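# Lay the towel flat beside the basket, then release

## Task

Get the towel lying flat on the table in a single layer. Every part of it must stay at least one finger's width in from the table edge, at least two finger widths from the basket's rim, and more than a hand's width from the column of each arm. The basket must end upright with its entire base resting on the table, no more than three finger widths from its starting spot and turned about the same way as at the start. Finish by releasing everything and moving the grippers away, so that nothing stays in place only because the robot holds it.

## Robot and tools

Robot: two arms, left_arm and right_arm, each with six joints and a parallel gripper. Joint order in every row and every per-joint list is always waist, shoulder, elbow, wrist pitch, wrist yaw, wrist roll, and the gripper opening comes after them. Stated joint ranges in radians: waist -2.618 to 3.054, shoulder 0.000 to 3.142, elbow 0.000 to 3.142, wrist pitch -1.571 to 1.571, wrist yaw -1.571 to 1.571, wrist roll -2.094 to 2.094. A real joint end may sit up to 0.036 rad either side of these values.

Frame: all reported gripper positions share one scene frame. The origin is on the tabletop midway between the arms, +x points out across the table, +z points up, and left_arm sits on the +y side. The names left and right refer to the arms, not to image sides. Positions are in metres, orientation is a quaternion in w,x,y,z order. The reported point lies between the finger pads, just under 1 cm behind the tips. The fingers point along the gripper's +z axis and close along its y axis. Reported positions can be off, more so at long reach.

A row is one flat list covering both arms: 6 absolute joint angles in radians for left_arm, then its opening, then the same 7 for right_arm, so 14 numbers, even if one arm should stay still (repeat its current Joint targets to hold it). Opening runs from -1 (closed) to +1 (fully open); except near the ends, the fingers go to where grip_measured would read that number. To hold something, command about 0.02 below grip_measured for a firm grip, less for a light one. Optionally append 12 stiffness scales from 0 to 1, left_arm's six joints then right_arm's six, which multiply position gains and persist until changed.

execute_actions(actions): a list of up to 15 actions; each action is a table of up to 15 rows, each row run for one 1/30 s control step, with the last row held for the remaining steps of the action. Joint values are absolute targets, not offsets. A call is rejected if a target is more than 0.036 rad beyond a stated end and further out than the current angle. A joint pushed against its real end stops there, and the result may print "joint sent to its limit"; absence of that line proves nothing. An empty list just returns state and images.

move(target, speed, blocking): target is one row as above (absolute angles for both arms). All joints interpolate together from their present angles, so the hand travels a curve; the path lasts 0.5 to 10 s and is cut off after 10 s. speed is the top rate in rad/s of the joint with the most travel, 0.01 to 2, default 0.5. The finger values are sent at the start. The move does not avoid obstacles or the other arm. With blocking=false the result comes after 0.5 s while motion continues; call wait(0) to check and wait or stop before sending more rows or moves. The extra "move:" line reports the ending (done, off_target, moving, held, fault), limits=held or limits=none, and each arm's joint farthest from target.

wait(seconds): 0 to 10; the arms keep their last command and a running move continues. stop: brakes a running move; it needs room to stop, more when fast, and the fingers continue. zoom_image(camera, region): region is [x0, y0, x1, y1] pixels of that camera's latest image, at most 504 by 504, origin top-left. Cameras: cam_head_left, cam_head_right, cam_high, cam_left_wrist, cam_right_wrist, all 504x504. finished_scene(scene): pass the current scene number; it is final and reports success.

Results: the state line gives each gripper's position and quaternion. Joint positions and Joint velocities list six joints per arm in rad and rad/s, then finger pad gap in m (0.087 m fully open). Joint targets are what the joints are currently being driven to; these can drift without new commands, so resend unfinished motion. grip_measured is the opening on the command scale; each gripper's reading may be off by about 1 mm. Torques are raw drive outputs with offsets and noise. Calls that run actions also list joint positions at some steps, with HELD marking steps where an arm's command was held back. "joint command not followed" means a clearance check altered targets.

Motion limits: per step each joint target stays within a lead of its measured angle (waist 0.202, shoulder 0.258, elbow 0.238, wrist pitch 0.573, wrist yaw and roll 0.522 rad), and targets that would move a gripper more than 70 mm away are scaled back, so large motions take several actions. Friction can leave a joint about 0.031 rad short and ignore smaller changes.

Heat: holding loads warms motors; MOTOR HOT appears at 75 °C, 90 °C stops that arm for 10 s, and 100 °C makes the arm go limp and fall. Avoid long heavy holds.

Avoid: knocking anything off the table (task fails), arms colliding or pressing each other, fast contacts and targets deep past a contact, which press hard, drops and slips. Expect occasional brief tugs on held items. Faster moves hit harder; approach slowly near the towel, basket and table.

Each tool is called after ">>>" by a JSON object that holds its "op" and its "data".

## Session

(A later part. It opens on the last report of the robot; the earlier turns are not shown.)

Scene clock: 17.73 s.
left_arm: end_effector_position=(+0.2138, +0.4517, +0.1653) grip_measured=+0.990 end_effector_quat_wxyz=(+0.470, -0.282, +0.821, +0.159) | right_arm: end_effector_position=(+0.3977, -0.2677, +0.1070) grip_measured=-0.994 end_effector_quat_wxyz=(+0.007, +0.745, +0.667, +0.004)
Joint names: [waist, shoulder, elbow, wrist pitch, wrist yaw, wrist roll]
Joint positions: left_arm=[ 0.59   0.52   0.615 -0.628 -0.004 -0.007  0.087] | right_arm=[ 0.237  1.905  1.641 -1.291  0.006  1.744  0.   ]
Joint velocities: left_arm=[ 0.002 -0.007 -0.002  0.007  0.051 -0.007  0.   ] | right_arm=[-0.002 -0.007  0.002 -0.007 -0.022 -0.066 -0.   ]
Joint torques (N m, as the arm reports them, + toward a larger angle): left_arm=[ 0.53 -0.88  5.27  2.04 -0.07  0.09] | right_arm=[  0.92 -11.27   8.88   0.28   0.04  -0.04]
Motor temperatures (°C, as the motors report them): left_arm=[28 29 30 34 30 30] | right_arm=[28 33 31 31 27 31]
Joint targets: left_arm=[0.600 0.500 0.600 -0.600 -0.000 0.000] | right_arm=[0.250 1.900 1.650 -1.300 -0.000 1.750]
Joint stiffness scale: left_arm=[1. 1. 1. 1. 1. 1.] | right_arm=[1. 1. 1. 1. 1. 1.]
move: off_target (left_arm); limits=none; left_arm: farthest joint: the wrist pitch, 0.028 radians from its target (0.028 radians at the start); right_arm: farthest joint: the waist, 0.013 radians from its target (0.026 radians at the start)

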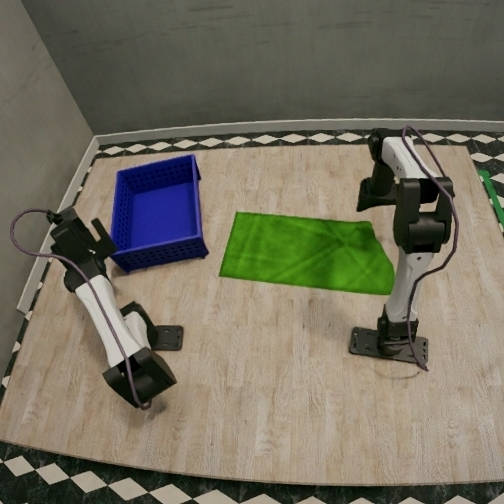

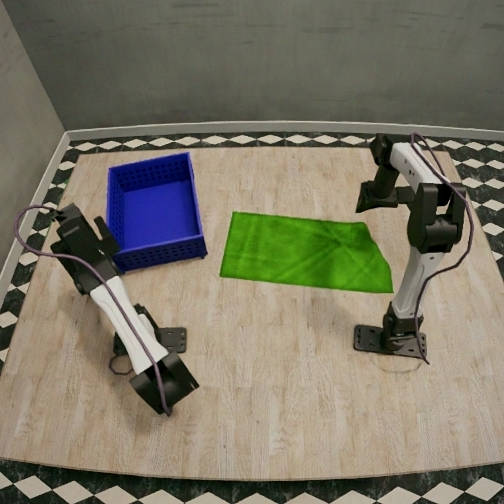

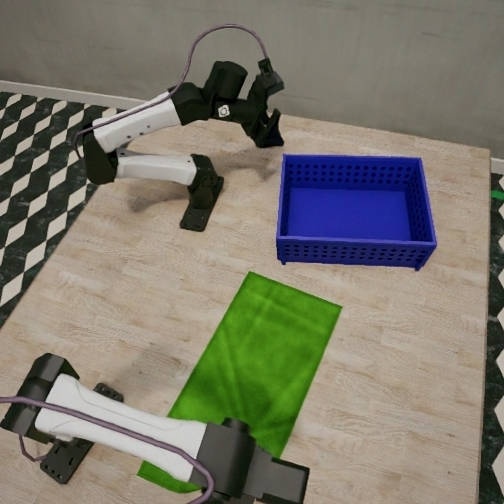

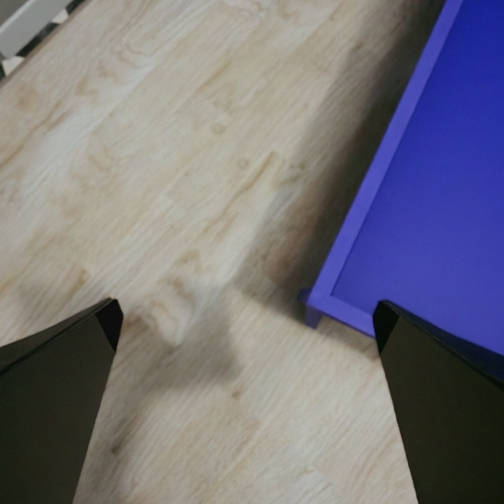

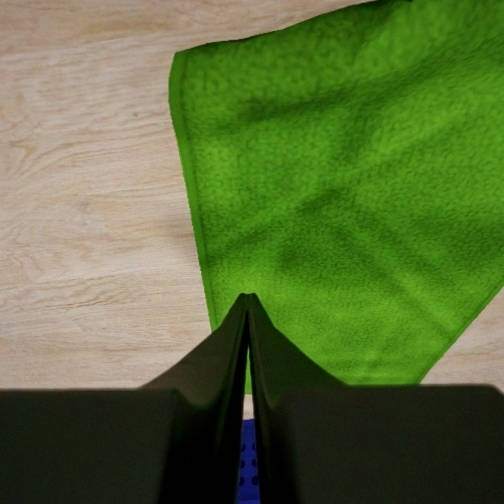

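>>> {"op": "move", "data": {"target": [0.6,0.5,0.6,-0.6,0,0,1,0.23,2.13,1.48,-1.0,0,1.75,-0.1], "speed": 0.25}}

>>> {"op": "execute_actions", "data": {"actions": [[[0.6,0.5,0.6,-0.6,0,0,1,0.23,2.13,1.48,-1.0,0,1.75,-0.45]],[[0.6,0.5,0.6,-0.6,0,0,1,0.23,2.13,1.48,-1.0,0,1.75,-0.75]],[[0.6,0.5,0.6,-0.6,0,0,1,0.23,2.13,1.48,-1.0,0,1.75,-1]]]}}

Scene clock: 20.03 s.
left_arm: end_effector_position=(+0.2138, +0.4517, +0.1653) grip_measured=+0.990 end_effector_quat_wxyz=(+0.470, -0.282, +0.821, +0.159) | right_arm: end_effector_position=(+0.4134, -0.2655, +0.0098) grip_measured=-0.100 end_effector_quat_wxyz=(-0.014, +0.745, +0.666, -0.016)
Joint names: [waist, shoulder, elbow, wrist pitch, wrist yaw, wrist roll]
Joint positions: left_arm=[ 0.59   0.52   0.615 -0.628 -0.004 -0.007  0.087] | right_arm=[ 0.236  2.09   1.512 -1.036 -0.002  1.744  0.039]
Joint velocities: left_arm=[-0.002 -0.007 -0.012 -0.095  0.007 -0.007  0.   ] | right_arm=[-0.007  0.007  0.012 -0.051  0.037 -0.022  0.001]
Joint torques (N m, as the arm reports them, + toward a larger angle): left_arm=[ 0.56 -0.93  5.37  2.03 -0.07  0.1 ] | right_arm=[-0.6  -8.81  4.55  0.71  0.13 -0.03]
Motor temperatures (°C, as the motors report them): left_arm=[28 29 30 35 30 30] | right_arm=[28 33 31 31 27 31]
Joint targets: left_arm=[0.600 0.500 0.600 -0.600 -0.000 -0.000] | right_arm=[0.230 2.130 1.480 -1.000 -0.000 1.750]
Joint stiffness scale: left_arm=[1. 1. 1. 1. 1. 1.] | right_arm=[1. 1. 1. 1. 1. 1.]
move: off_target (left_arm, right_arm); limits=none; left_arm: farthest joint: the wrist pitch, 0.028 radians from its target (0.028 radians at the start); right_arm: farthest joint: the shoulder, 0.040 radians from its target (0.225 radians at the start)

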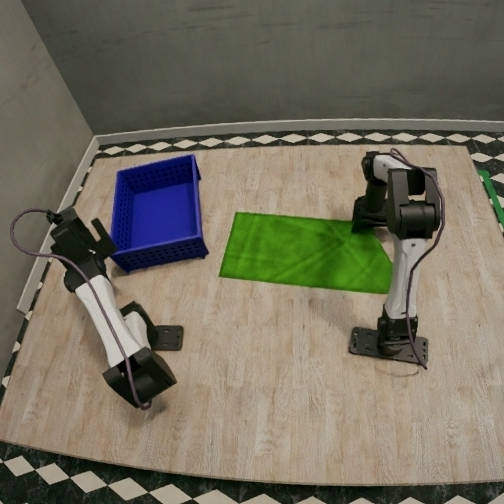

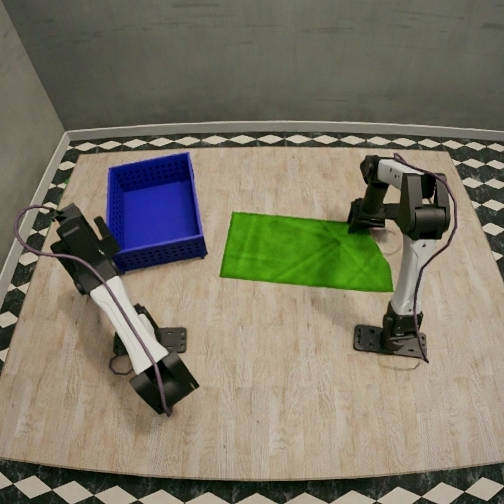

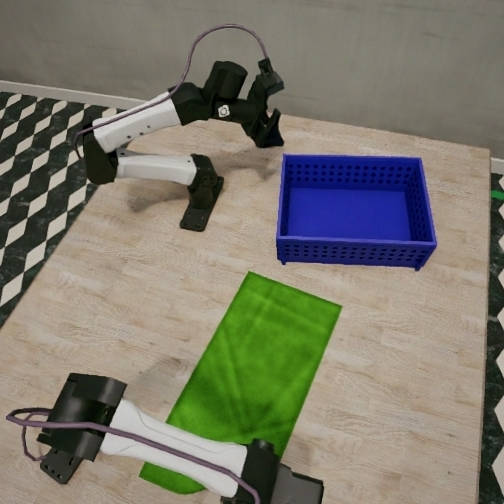

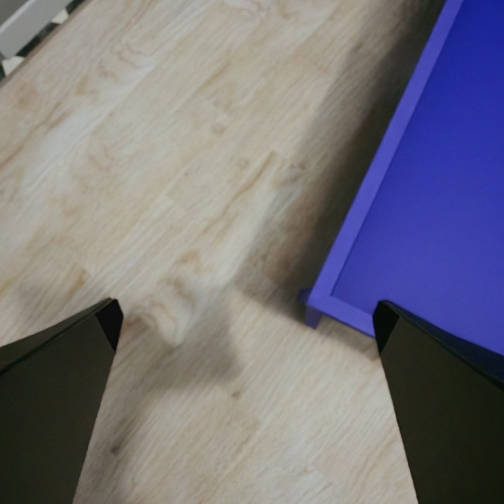

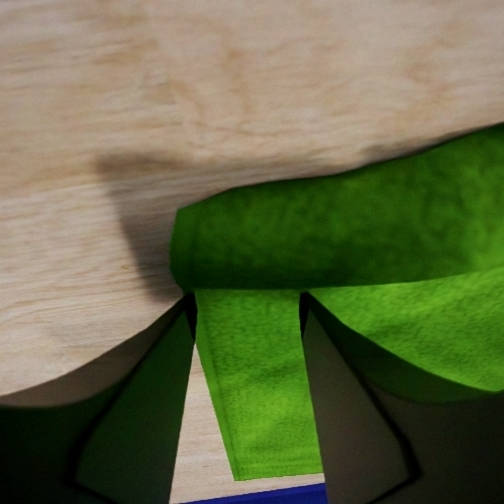

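Scene clock: 21.53 s.
left_arm: end_effector_position=(+0.2138, +0.4517, +0.1653) grip_measured=+0.990 end_effector_quat_wxyz=(+0.470, -0.282, +0.821, +0.159) | right_arm: end_effector_position=(+0.4220, -0.2650, +0.0099) grip_measured=-0.993 end_effector_quat_wxyz=(-0.003, +0.746, +0.666, -0.003)
Joint names: [waist, shoulder, elbow, wrist pitch, wrist yaw, wrist roll]
Joint positions: left_arm=[ 0.59   0.52   0.615 -0.628 -0.004 -0.007  0.087] | right_arm=[ 0.236  2.09   1.512 -1.002 -0.002  1.746  0.   ]
Joint velocities: left_arm=[ 0.007 -0.007 -0.032 -0.007  0.007 -0.022  0.   ] | right_arm=[ 0.002  0.007  0.007  0.095  0.037 -0.081 -0.001]
Joint torques (N m, as the arm reports them, + toward a larger angle): left_arm=[ 0.54 -0.85  5.29  2.04 -0.07  0.11] | right_arm=[-0.63 -8.93  4.74  0.39  0.11 -0.05]
Motor temperatures (°C, as the motors report them): left_arm=[28 29 30 35 30 30] | right_arm=[28 33 31 31 27 31]
Joint targets: left_arm=[0.600 0.500 0.600 -0.600 -0.000 0.000] | right_arm=[0.230 2.130 1.480 -1.000 0.000 1.750]
Joint stiffness scale: left_arm=[1. 1. 1. 1. 1. 1.] | right_arm=[1. 1. 1. 1. 1. 1.]
Step readings (joint positions; steps 1 to 15: 1st action; 16 to 30: 2nd action; 31 to 45: 3rd action):
0: left_arm=[0.590 0.520 0.615 -0.628 -0.004 -0.007] | right_arm=[0.236 2.090 1.512 -1.036 -0.002 1.744]
1: left_arm=[0.590 0.520 0.615 -0.628 -0.004 -0.007] | right_arm=[0.236 2.090 1.512 -1.031 -0.002 1.745]
2: left_arm=[0.590 0.520 0.615 -0.628 -0.004 -0.007] | right_arm=[0.236 2.090 1.512 -1.022 -0.002 1.745]
4: left_arm=[0.590 0.520 0.615 -0.628 -0.004 -0.007] | right_arm=[0.236 2.090 1.512 -1.017 -0.002 1.745]
8: left_arm=[0.590 0.520 0.615 -0.628 -0.004 -0.007] | right_arm=[0.236 2.090 1.512 -1.017 -0.002 1.745]
15: left_arm=[0.590 0.520 0.615 -0.628 -0.004 -0.007] | right_arm=[0.236 2.090 1.512 -1.017 -0.002 1.745]
16: left_arm=[0.590 0.520 0.615 -0.628 -0.004 -0.007] | right_arm=[0.236 2.090 1.512 -1.014 -0.002 1.745]
17: left_arm=[0.590 0.520 0.615 -0.628 -0.004 -0.007] | right_arm=[0.236 2.090 1.512 -1.010 -0.002 1.745]
19: left_arm=[0.590 0.520 0.615 -0.628 -0.004 -0.007] | right_arm=[0.236 2.090 1.512 -1.007 -0.002 1.745]
23: left_arm=[0.590 0.520 0.615 -0.628 -0.004 -0.007] | right_arm=[0.236 2.090 1.512 -1.007 -0.002 1.745]
30: left_arm=[0.590 0.520 0.615 -0.628 -0.004 -0.007] | right_arm=[0.236 2.090 1.512 -1.007 -0.002 1.745]
31: left_arm=[0.590 0.520 0.615 -0.628 -0.004 -0.007] | right_arm=[0.236 2.090 1.512 -1.005 -0.002 1.746]
32: left_arm=[0.590 0.520 0.615 -0.628 -0.004 -0.007] | right_arm=[0.236 2.090 1.512 -1.004 -0.002 1.746]
34: left_arm=[0.590 0.520 0.615 -0.628 -0.004 -0.007] | right_arm=[0.236 2.090 1.512 -1.002 -0.002 1.746]
38: left_arm=[0.590 0.520 0.615 -0.628 -0.004 -0.007] | right_arm=[0.236 2.090 1.512 -1.002 -0.002 1.746]
45: Joint positions above

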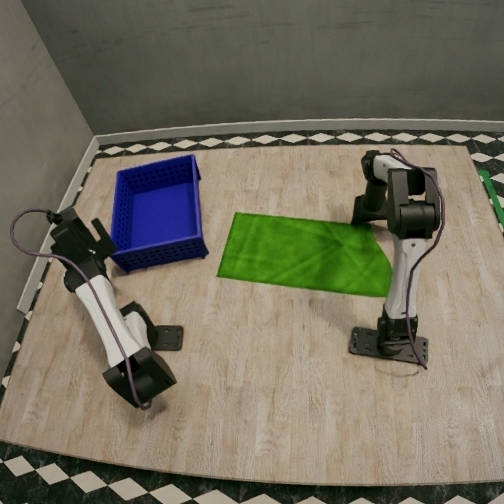

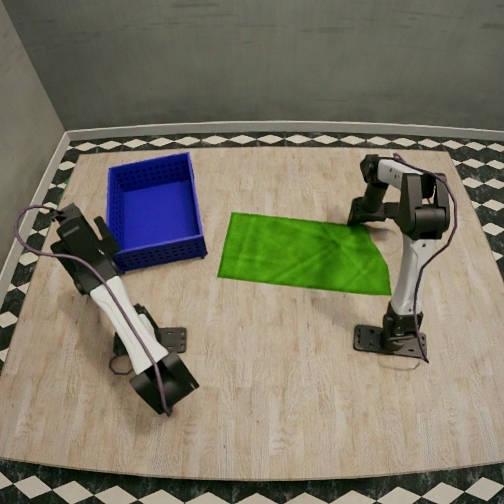

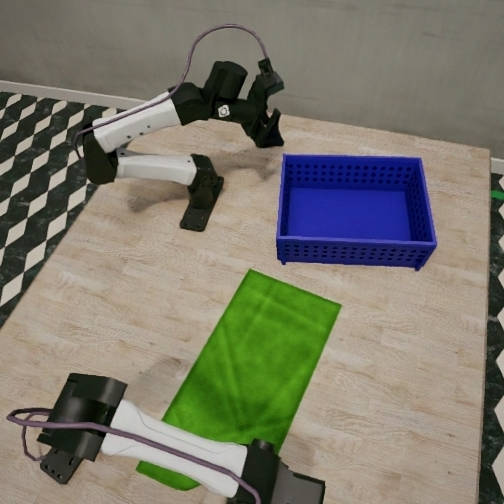

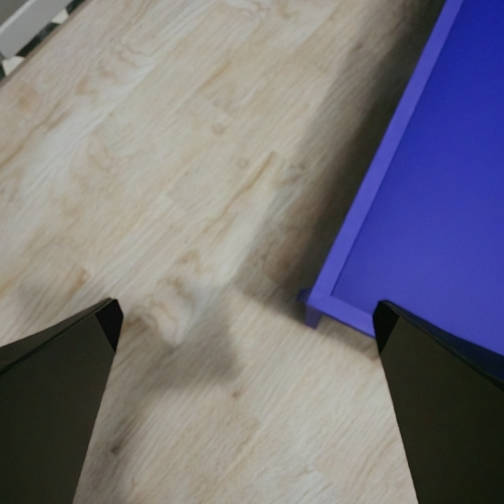

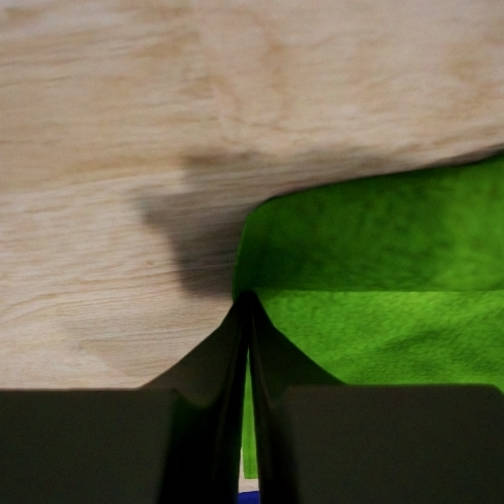

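>>> {"op": "move", "data": {"target": [0.6,0.5,0.6,-0.6,0,0,1,0.25,1.97,1.45,-1.05,0,1.8,-1]}}

>>> {"op": "move", "data": {"target": [0.6,0.5,0.6,-0.6,0,0,1,0.34,1.89,1.29,-0.95,0,1.85,0.8]}}

>>> {"op": "move", "data": {"target": [0.6,0.5,0.6,-0.6,0,0,1,0.34,2.0,1.23,-0.92,0,1.85,0.8], "speed": 0.15}}

>>> {"op": "execute_actions", "data": {"actions": [[[0.6,0.5,0.6,-0.6,0,0,1,0.34,2.0,1.23,-0.92,0,1.85,0.5]],[[0.6,0.5,0.6,-0.6,0,0,1,0.34,2.0,1.23,-0.92,0,1.85,0.1]],[[0.6,0.5,0.6,-0.6,0,0,1,0.34,2.0,1.23,-0.92,0,1.85,-0.3]]]}}

Scene clock: 23.43 s.
left_arm: end_effector_position=(+0.2138, +0.4517, +0.1653) grip_measured=+0.990 end_effector_quat_wxyz=(+0.470, -0.282, +0.821, +0.159) | right_arm: end_effector_position=(+0.4108, -0.2661, +0.0415) grip_measured=-0.994 end_effector_quat_wxyz=(+0.007, +0.762, +0.648, +0.011)
Joint names: [waist, shoulder, elbow, wrist pitch, wrist yaw, wrist roll]
Joint positions: left_arm=[ 0.59   0.52   0.615 -0.628 -0.004 -0.007  0.087] | right_arm=[ 0.236  1.975  1.471 -1.041 -0.002  1.793  0.   ]
Joint velocities: left_arm=[-0.007 -0.002 -0.007  0.037 -0.066 -0.037  0.   ] | right_arm=[-0.007 -0.007 -0.007 -0.007 -0.007 -0.022 -0.001]
Joint torques (N m, as the arm reports them, + toward a larger angle): left_arm=[ 0.58 -0.92  5.36  2.04 -0.06  0.09] | right_arm=[  0.96 -11.75   5.97   0.34   0.11  -0.04]
Motor temperatures (°C, as the motors report them): left_arm=[28 29 30 35 30 30] | right_arm=[28 34 31 31 27 31]
Joint targets: left_arm=[0.600 0.500 0.600 -0.600 -0.000 0.000] | right_arm=[0.250 1.970 1.450 -1.050 -0.000 1.800]
Joint stiffness scale: left_arm=[1. 1. 1. 1. 1. 1.] | right_arm=[1. 1. 1. 1. 1. 1.]
move: off_target (left_arm, right_arm); limits=none; left_arm: farthest joint: the wrist pitch, 0.028 radians from its target (0.028 radians at the start); right_arm: farthest joint: the elbow, 0.021 radians from its target (0.062 radians at the start)

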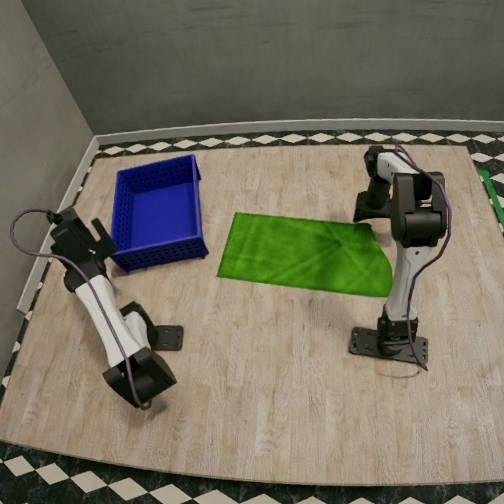

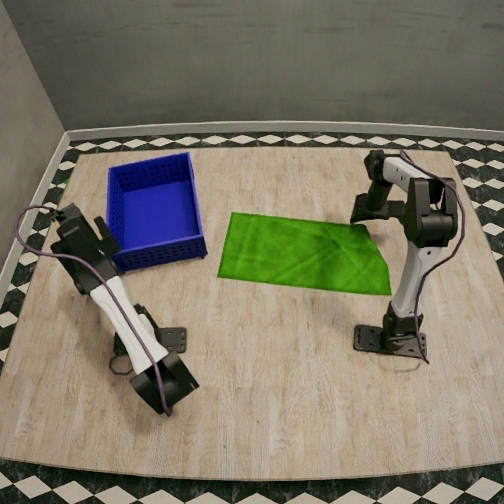

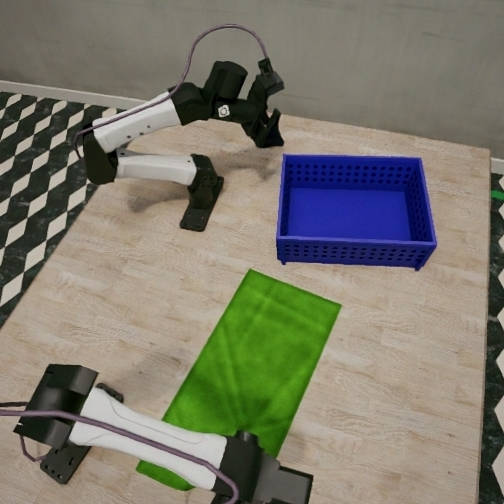

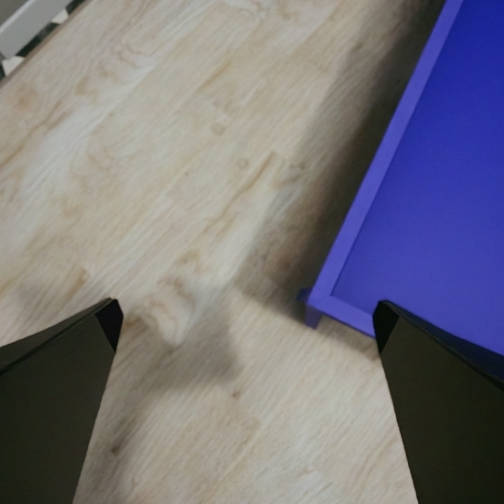

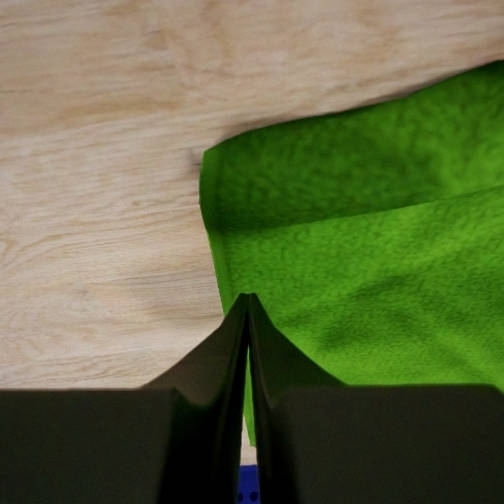

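Scene clock: 24.53 s.
left_arm: end_effector_position=(+0.2138, +0.4517, +0.1653) grip_measured=+0.990 end_effector_quat_wxyz=(+0.470, -0.282, +0.821, +0.159) | right_arm: end_effector_position=(+0.3789, -0.2342, +0.0264) grip_measured=+0.800 end_effector_quat_wxyz=(+0.004, +0.747, +0.665, +0.008)
Joint names: [waist, shoulder, elbow, wrist pitch, wrist yaw, wrist roll]
Joint positions: left_arm=[ 0.59   0.52   0.615 -0.628 -0.004 -0.007  0.087] | right_arm=[ 0.332  1.904  1.31  -0.958 -0.002  1.843  0.079]
Joint velocities: left_arm=[-0.007 -0.012 -0.012 -0.007  0.066 -0.022 -0.001] | right_arm=[-0.012  0.002  0.002  0.051  0.007  0.051  0.   ]
Joint torques (N m, as the arm reports them, + toward a larger angle): left_arm=[ 0.46 -0.92  5.38  2.06 -0.07  0.1 ] | right_arm=[  0.51 -11.61   5.88   0.51   0.11  -0.05]
Motor temperatures (°C, as the motors report them): left_arm=[28 29 30 35 30 30] | right_arm=[28 34 31 31 27 31]
Joint targets: left_arm=[0.600 0.500 0.600 -0.600 -0.000 -0.000] | right_arm=[0.340 1.890 1.290 -0.950 -0.000 1.850]
Joint stiffness scale: left_arm=[1. 1. 1. 1. 1. 1.] | right_arm=[1. 1. 1. 1. 1. 1.]
move: off_target (left_arm); limits=none; left_arm: farthest joint: the wrist pitch, 0.028 radians from its target (0.028 radians at the start); right_arm: farthest joint: the elbow, 0.020 radians from its target (0.181 radians at the start)

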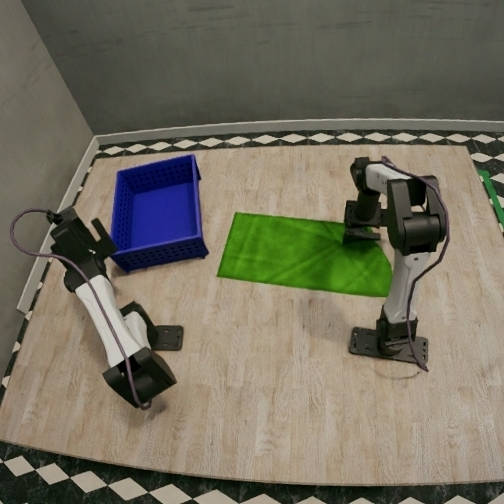

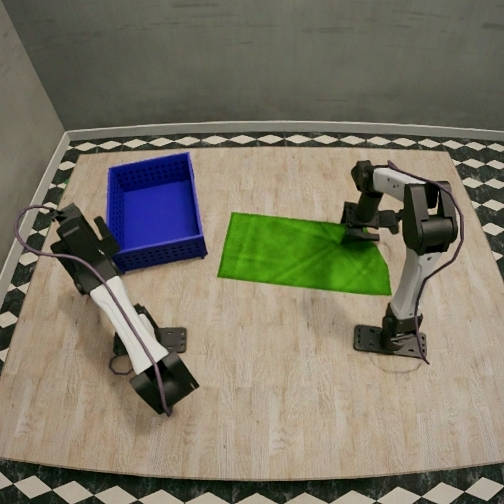

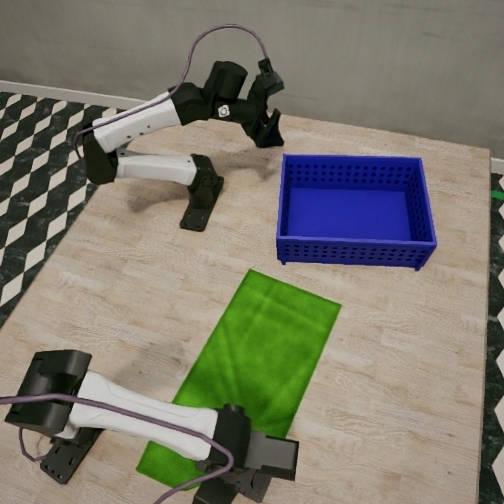

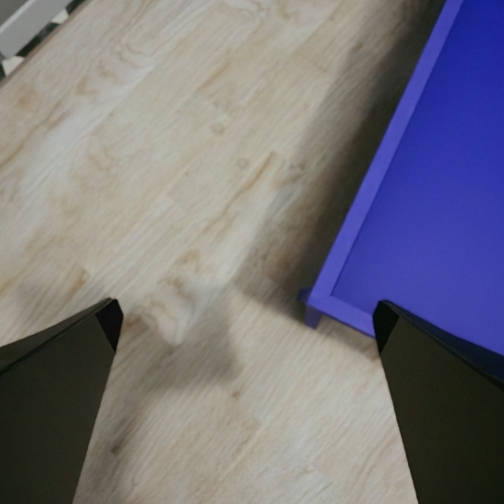

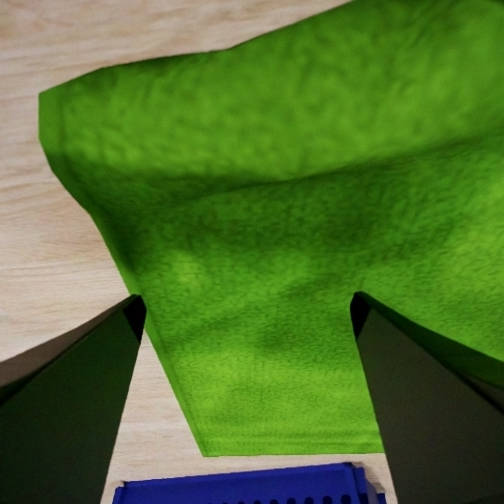

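Scene clock: 25.43 s.
left_arm: end_effector_position=(+0.2138, +0.4517, +0.1653) grip_measured=+0.990 end_effector_quat_wxyz=(+0.470, -0.282, +0.821, +0.159) | right_arm: end_effector_position=(+0.3724, -0.2347, +0.0089) grip_measured=+0.800 end_effector_quat_wxyz=(-0.007, +0.747, +0.665, -0.006)
Joint names: [waist, shoulder, elbow, wrist pitch, wrist yaw, wrist roll]
Joint positions: left_arm=[ 0.59   0.52   0.615 -0.628 -0.004 -0.007  0.087] | right_arm=[ 0.332  1.936  1.28  -0.932 -0.005  1.844  0.079]
Joint velocities: left_arm=[-0.002  0.007 -0.007 -0.037 -0.007 -0.051  0.   ] | right_arm=[-0.002  0.007 -0.012  0.022  0.007 -0.037 -0.   ]
Joint torques (N m, as the arm reports them, + toward a larger angle): left_arm=[ 0.5  -0.93  5.28  2.04 -0.06  0.09] | right_arm=[ 0.57 -5.23  2.88  0.5   0.15 -0.04]
Motor temperatures (°C, as the motors report them): left_arm=[28 29 30 35 30 30] | right_arm=[28 34 31 31 27 31]
Joint targets: left_arm=[0.600 0.500 0.600 -0.600 0.000 -0.000] | right_arm=[0.340 2.000 1.230 -0.920 0.000 1.850]
Joint stiffness scale: left_arm=[1. 1. 1. 1. 1. 1.] | right_arm=[1. 1. 1. 1. 1. 1.]
move: off_target (left_arm, right_arm); limits=none; left_arm: farthest joint: the wrist pitch, 0.028 radians from its target (0.028 radians at the start); right_arm: farthest joint: the shoulder, 0.064 radians from its target (0.096 radians at the start)

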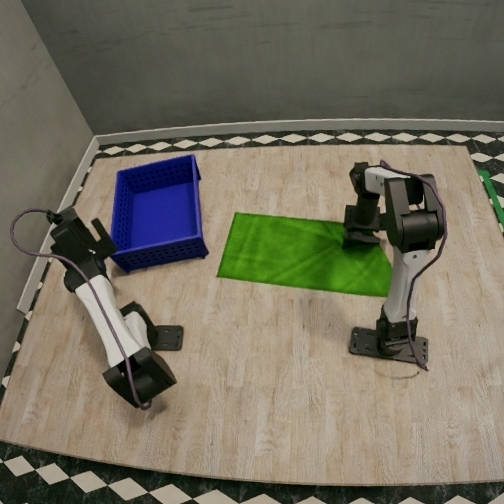

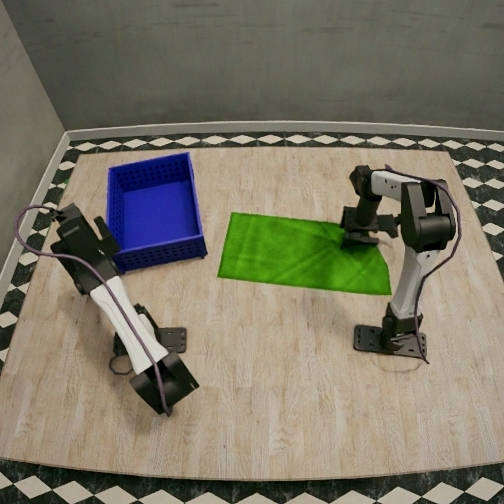

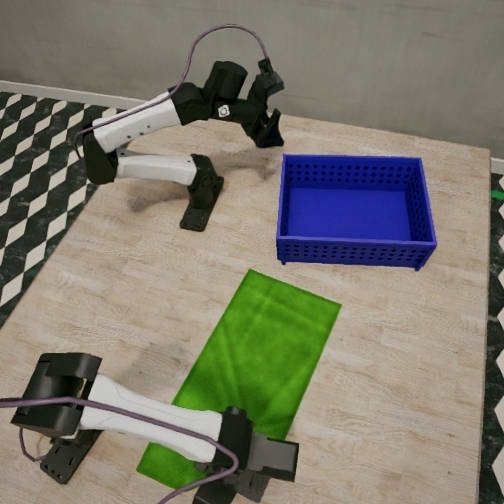

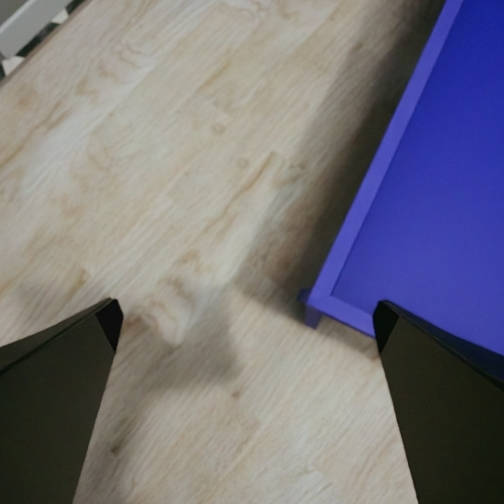

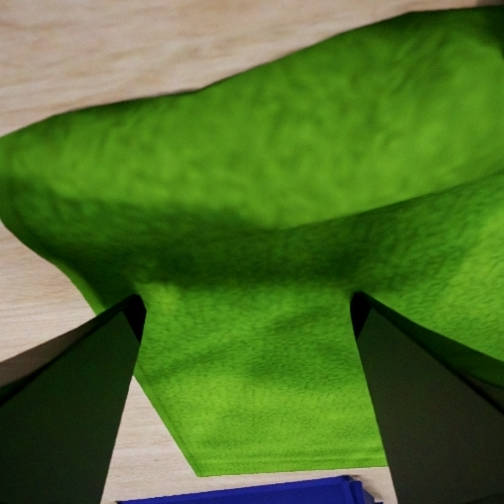

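Scene clock: 26.93 s.
left_arm: end_effector_position=(+0.2138, +0.4517, +0.1653) grip_measured=+0.990 end_effector_quat_wxyz=(+0.470, -0.282, +0.821, +0.159) | right_arm: end_effector_position=(+0.3807, -0.2331, +0.0084) grip_measured=-0.299 end_effector_quat_wxyz=(+0.001, +0.749, +0.663, +0.008)
Joint names: [waist, shoulder, elbow, wrist pitch, wrist yaw, wrist roll]
Joint positions: left_arm=[ 0.59   0.52   0.615 -0.628 -0.004 -0.007  0.087] | right_arm=[ 0.332  1.939  1.28  -0.898 -0.007  1.849  0.031]
Joint velocities: left_arm=[ 0.002  0.002 -0.012  0.007  0.007 -0.037 -0.   ] | right_arm=[-0.007  0.012 -0.017 -0.066  0.051  0.051  0.   ]
Joint torques (N m, as the arm reports them, + toward a larger angle): left_arm=[ 0.51 -0.87  5.34  2.06 -0.07  0.09] | right_arm=[ 0.46 -5.58  2.96  0.15  0.16 -0.09]
Motor temperatures (°C, as the motors report them): left_arm=[28 29 31 36 30 30] | right_arm=[28 34 31 31 27 31]
Joint targets: left_arm=[0.600 0.500 0.600 -0.600 -0.000 -0.000] | right_arm=[0.340 2.000 1.230 -0.920 0.000 1.850]
Joint stiffness scale: left_arm=[1. 1. 1. 1. 1. 1.] | right_arm=[1. 1. 1. 1. 1. 1.]
Step readings (joint positions; steps 1 to 15: 1st action; 16 to 30: 2nd action; 31 to 45: 3rd action):
0: left_arm=[0.590 0.520 0.615 -0.628 -0.004 -0.007] | right_arm=[0.332 1.936 1.280 -0.932 -0.005 1.844]
1: left_arm=[0.590 0.520 0.615 -0.628 -0.004 -0.007] | right_arm=[0.332 1.936 1.280 -0.928 -0.005 1.845]
2: left_arm=[0.590 0.520 0.615 -0.628 -0.004 -0.007] | right_arm=[0.332 1.937 1.280 -0.917 -0.005 1.846]
4: left_arm=[0.590 0.520 0.615 -0.628 -0.004 -0.007] | right_arm=[0.332 1.937 1.280 -0.913 -0.004 1.847]
8: left_arm=[0.590 0.520 0.615 -0.628 -0.004 -0.007] | right_arm=[0.332 1.937 1.280 -0.913 -0.004 1.848]
15: left_arm=[0.590 0.520 0.615 -0.628 -0.004 -0.007] | right_arm=[0.332 1.937 1.280 -0.913 -0.004 1.848]
16: left_arm=[0.590 0.520 0.615 -0.628 -0.004 -0.007] | right_arm=[0.332 1.937 1.280 -0.910 -0.004 1.849]
17: left_arm=[0.590 0.520 0.615 -0.628 -0.004 -0.007] | right_arm=[0.332 1.938 1.280 -0.902 -0.004 1.849]
19: left_arm=[0.590 0.520 0.615 -0.628 -0.004 -0.007] | right_arm=[0.332 1.939 1.280 -0.899 -0.004 1.849]
23: left_arm=[0.590 0.520 0.615 -0.628 -0.004 -0.007] | right_arm=[0.332 1.939 1.280 -0.899 -0.004 1.849]
30: left_arm=[0.590 0.520 0.615 -0.628 -0.004 -0.007] | right_arm=[0.332 1.939 1.280 -0.899 -0.004 1.849]
31: left_arm=[0.590 0.520 0.615 -0.628 -0.004 -0.007] | right_arm=[0.332 1.939 1.280 -0.899 -0.005 1.849]
32: left_arm=[0.590 0.520 0.615 -0.628 -0.004 -0.007] | right_arm=[0.332 1.939 1.280 -0.898 -0.006 1.849]
34: left_arm=[0.590 0.520 0.615 -0.628 -0.004 -0.007] | right_arm=[0.332 1.939 1.280 -0.898 -0.007 1.849]
38: left_arm=[0.590 0.520 0.615 -0.628 -0.004 -0.007] | right_arm=[0.332 1.939 1.280 -0.898 -0.007 1.849]
45: Joint positions above

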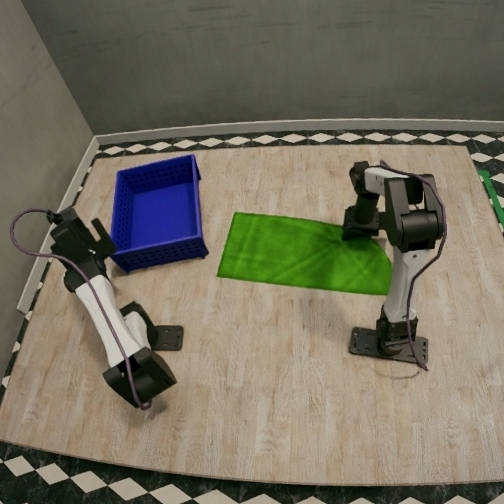

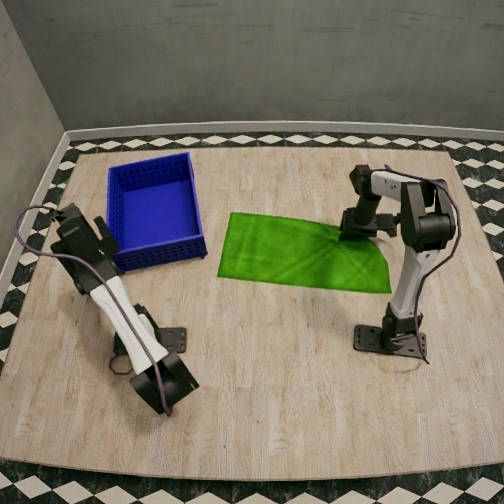

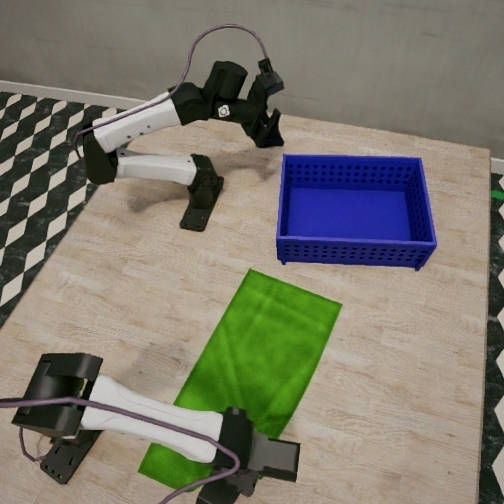

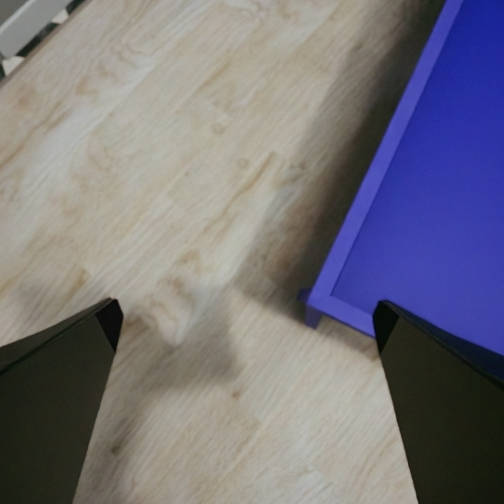

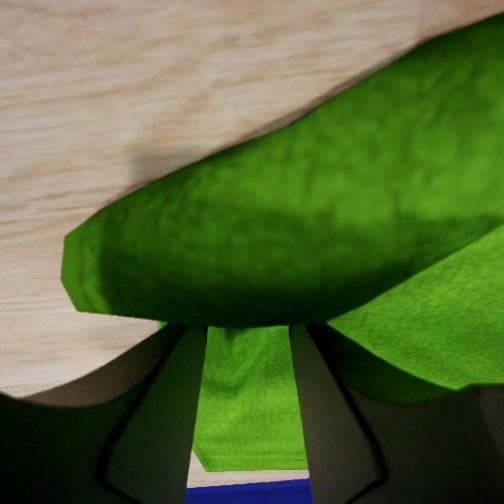

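Buckling now.

>>> {"op": "execute_actions", "data": {"actions": [[[0.6,0.5,0.6,-0.6,0,0,1,0.34,2.0,1.23,-0.92,0,1.85,-0.7]],[[0.6,0.5,0.6,-0.6,0,0,1,0.34,2.0,1.23,-0.92,0,1.85,-1]]]}}

>>> {"op": "move", "data": {"target": [0.6,0.5,0.6,-0.6,0,0,1,0.3,1.85,1.65,-1.35,0,1.85,-1], "speed": 0.35}}

>>> {"op": "zoom_image", "data": {"camera": "cam_head_left", "region": [280,160,420,300]}}

Scene clock: 28.53 s.
left_arm: end_effector_position=(+0.2138, +0.4517, +0.1653) grip_measured=+0.990 end_effector_quat_wxyz=(+0.470, -0.282, +0.821, +0.159) | right_arm: end_effector_position=(+0.3761, -0.2317, +0.0087) grip_measured=-0.944 end_effector_quat_wxyz=(-0.009, +0.748, +0.663, +0.004)
Joint names: [waist, shoulder, elbow, wrist pitch, wrist yaw, wrist roll]
Joint positions: left_arm=[ 0.59   0.52   0.615 -0.628 -0.004 -0.007  0.087] | right_arm=[ 0.332  1.939  1.28  -0.915 -0.019  1.848  0.002]
Joint velocities: left_arm=[-0.002 -0.007 -0.017  0.022  0.051 -0.051 -0.   ] | right_arm=[ 0.002 -0.007  0.022 -0.095  0.022  0.022  0.001]
Joint torques (N m, as the arm reports them, + toward a larger angle): left_arm=[ 0.56 -0.96  5.3   2.04 -0.07  0.1 ] | right_arm=[ 0.43 -5.56  2.92  0.31  0.27 -0.08]
Motor temperatures (°C, as the motors report them): left_arm=[28 29 31 36 30 30] | right_arm=[28 34 31 31 27 31]
Joint targets: left_arm=[0.600 0.500 0.600 -0.600 0.000 0.000] | right_arm=[0.340 2.000 1.230 -0.920 0.000 1.850]
Joint stiffness scale: left_arm=[1. 1. 1. 1. 1. 1.] | right_arm=[1. 1. 1. 1. 1. 1.]
Step readings (joint positions; steps 1 to 15: 1st action; 16 to 30: 2nd action):
0: left_arm=[0.590 0.520 0.615 -0.628 -0.004 -0.007] | right_arm=[0.332 1.939 1.280 -0.898 -0.007 1.849]
1: left_arm=[0.590 0.520 0.615 -0.628 -0.004 -0.007] | right_arm=[0.332 1.939 1.280 -0.898 -0.009 1.849]
2: left_arm=[0.590 0.520 0.615 -0.628 -0.004 -0.007] | right_arm=[0.332 1.939 1.280 -0.898 -0.009 1.849]
4: left_arm=[0.590 0.520 0.615 -0.628 -0.004 -0.007] | right_arm=[0.332 1.939 1.280 -0.899 -0.010 1.849]
8: left_arm=[0.590 0.520 0.615 -0.628 -0.004 -0.007] | right_arm=[0.332 1.939 1.280 -0.899 -0.010 1.849]
15: left_arm=[0.590 0.520 0.615 -0.628 -0.004 -0.007] | right_arm=[0.332 1.939 1.280 -0.899 -0.010 1.849]
16: left_arm=[0.590 0.520 0.615 -0.628 -0.004 -0.007] | right_arm=[0.332 1.939 1.280 -0.900 -0.012 1.849]
17: left_arm=[0.590 0.520 0.615 -0.628 -0.004 -0.007] | right_arm=[0.332 1.939 1.280 -0.908 -0.015 1.848]
19: left_arm=[0.590 0.520 0.615 -0.628 -0.004 -0.007] | right_arm=[0.332 1.939 1.280 -0.915 -0.019 1.848]
23: left_arm=[0.590 0.520 0.615 -0.628 -0.004 -0.007] | right_arm=[0.332 1.939 1.280 -0.915 -0.019 1.848]
30: Joint positions above

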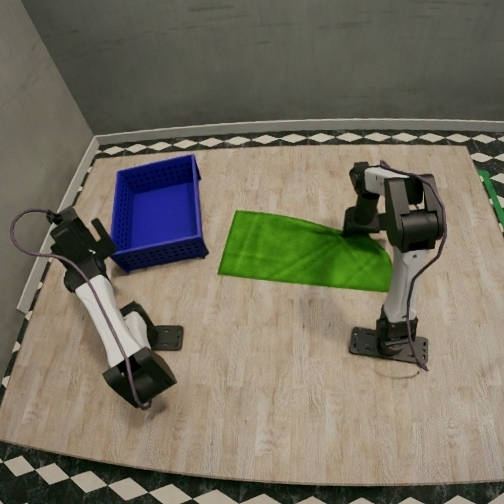

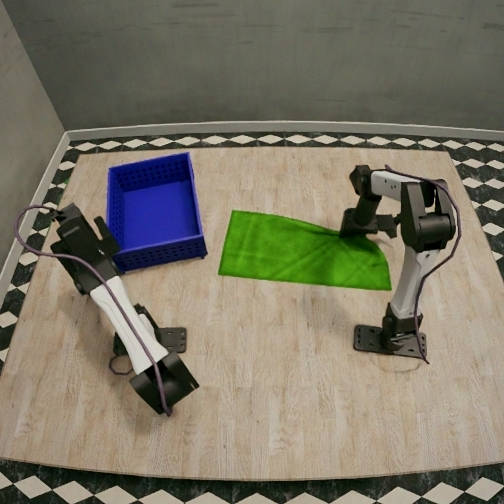

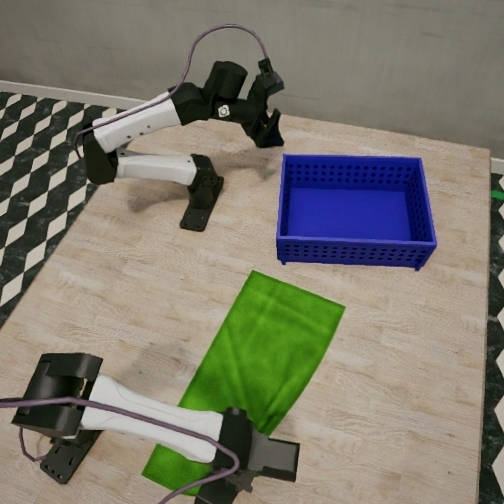

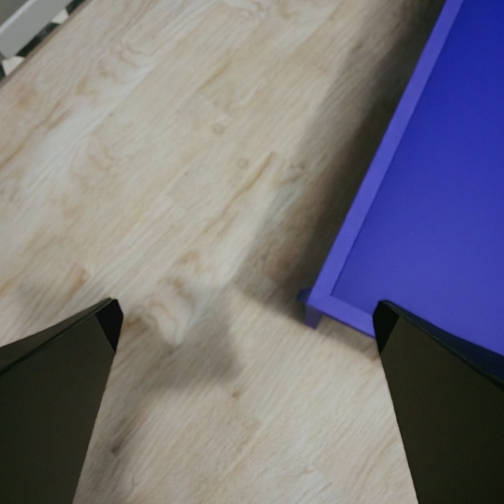

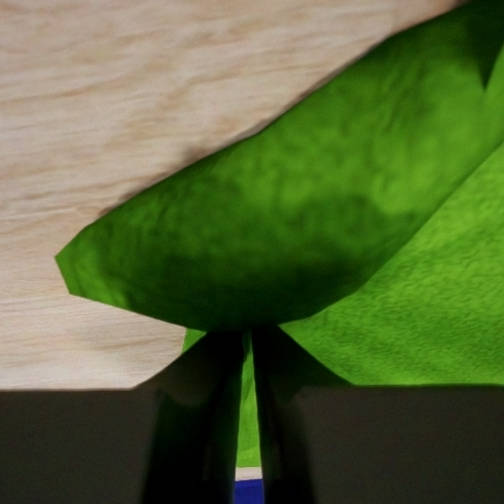

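Scene clock: 30.47 s.
left_arm: end_effector_position=(+0.2138, +0.4517, +0.1653) grip_measured=+0.990 end_effector_quat_wxyz=(+0.470, -0.282, +0.821, +0.159) | right_arm: end_effector_position=(+0.3829, -0.2402, +0.1227) grip_measured=-0.944 end_effector_quat_wxyz=(+0.000, +0.755, +0.656, +0.006)
Joint names: [waist, shoulder, elbow, wrist pitch, wrist yaw, wrist roll]
Joint positions: left_arm=[ 0.59   0.52   0.615 -0.628 -0.004 -0.007  0.087] | right_arm=[ 0.313  1.858  1.639 -1.341 -0.005  1.848  0.002]
Joint velocities: left_arm=[-0.012 -0.012 -0.002 -0.066 -0.037  0.007 -0.001] | right_arm=[-0.027 -0.002  0.007 -0.022  0.007 -0.066  0.001]
Joint torques (N m, as the arm reports them, + toward a larger angle): left_arm=[ 0.58 -0.89  5.34  2.02 -0.07  0.1 ] | right_arm=[ -1.18 -10.99   9.02   0.28   0.14  -0.08]
Motor temperatures (°C, as the motors report them): left_arm=[28 29 31 36 30 30] | right_arm=[28 34 31 31 27 31]
Joint targets: left_arm=[0.600 0.500 0.600 -0.600 0.000 -0.000] | right_arm=[0.300 1.850 1.650 -1.350 0.000 1.850]
Joint stiffness scale: left_arm=[1. 1. 1. 1. 1. 1.] | right_arm=[1. 1. 1. 1. 1. 1.]
move: off_target (left_arm); limits=none; left_arm: farthest joint: the wrist pitch, 0.028 radians from its target (0.028 radians at the start); right_arm: farthest joint: the waist, 0.013 radians from its target (0.032 radians at the start)

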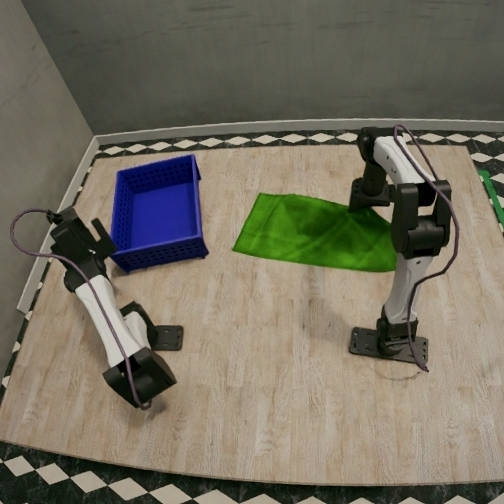

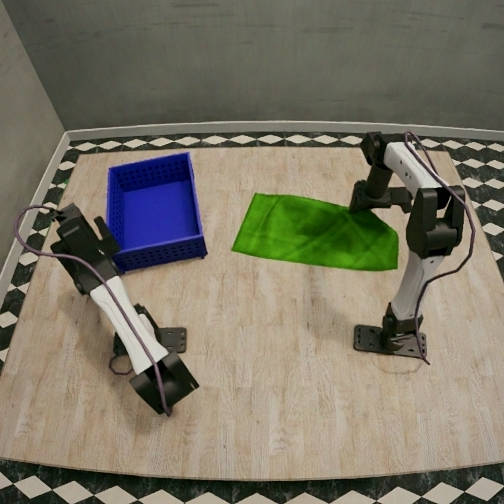

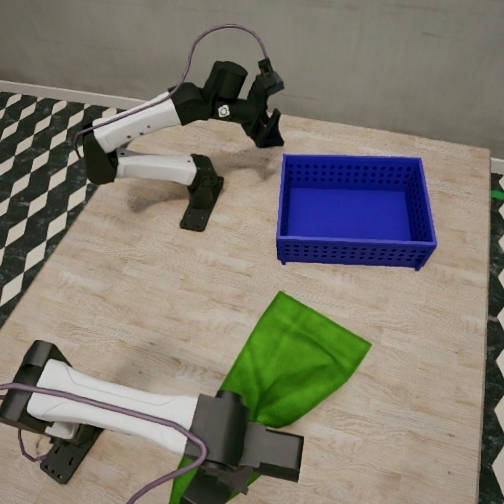

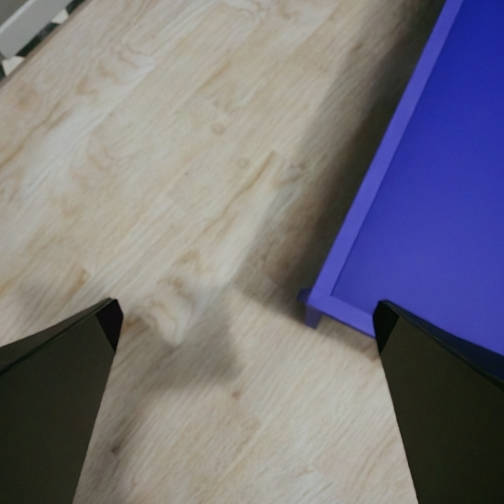

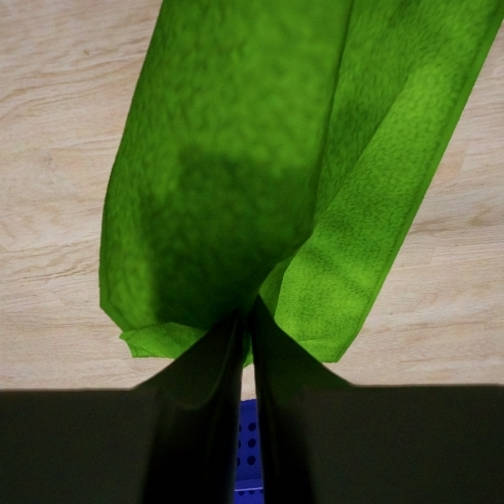

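Region (280, 160, 420, 300) of cam_head_left's 504x504 image, scaled by 3.600, with more detail than that image has.

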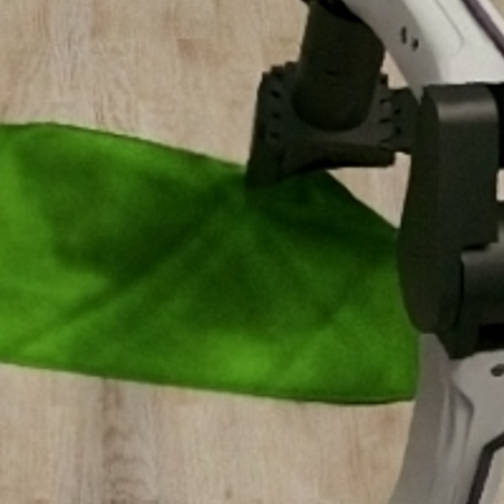

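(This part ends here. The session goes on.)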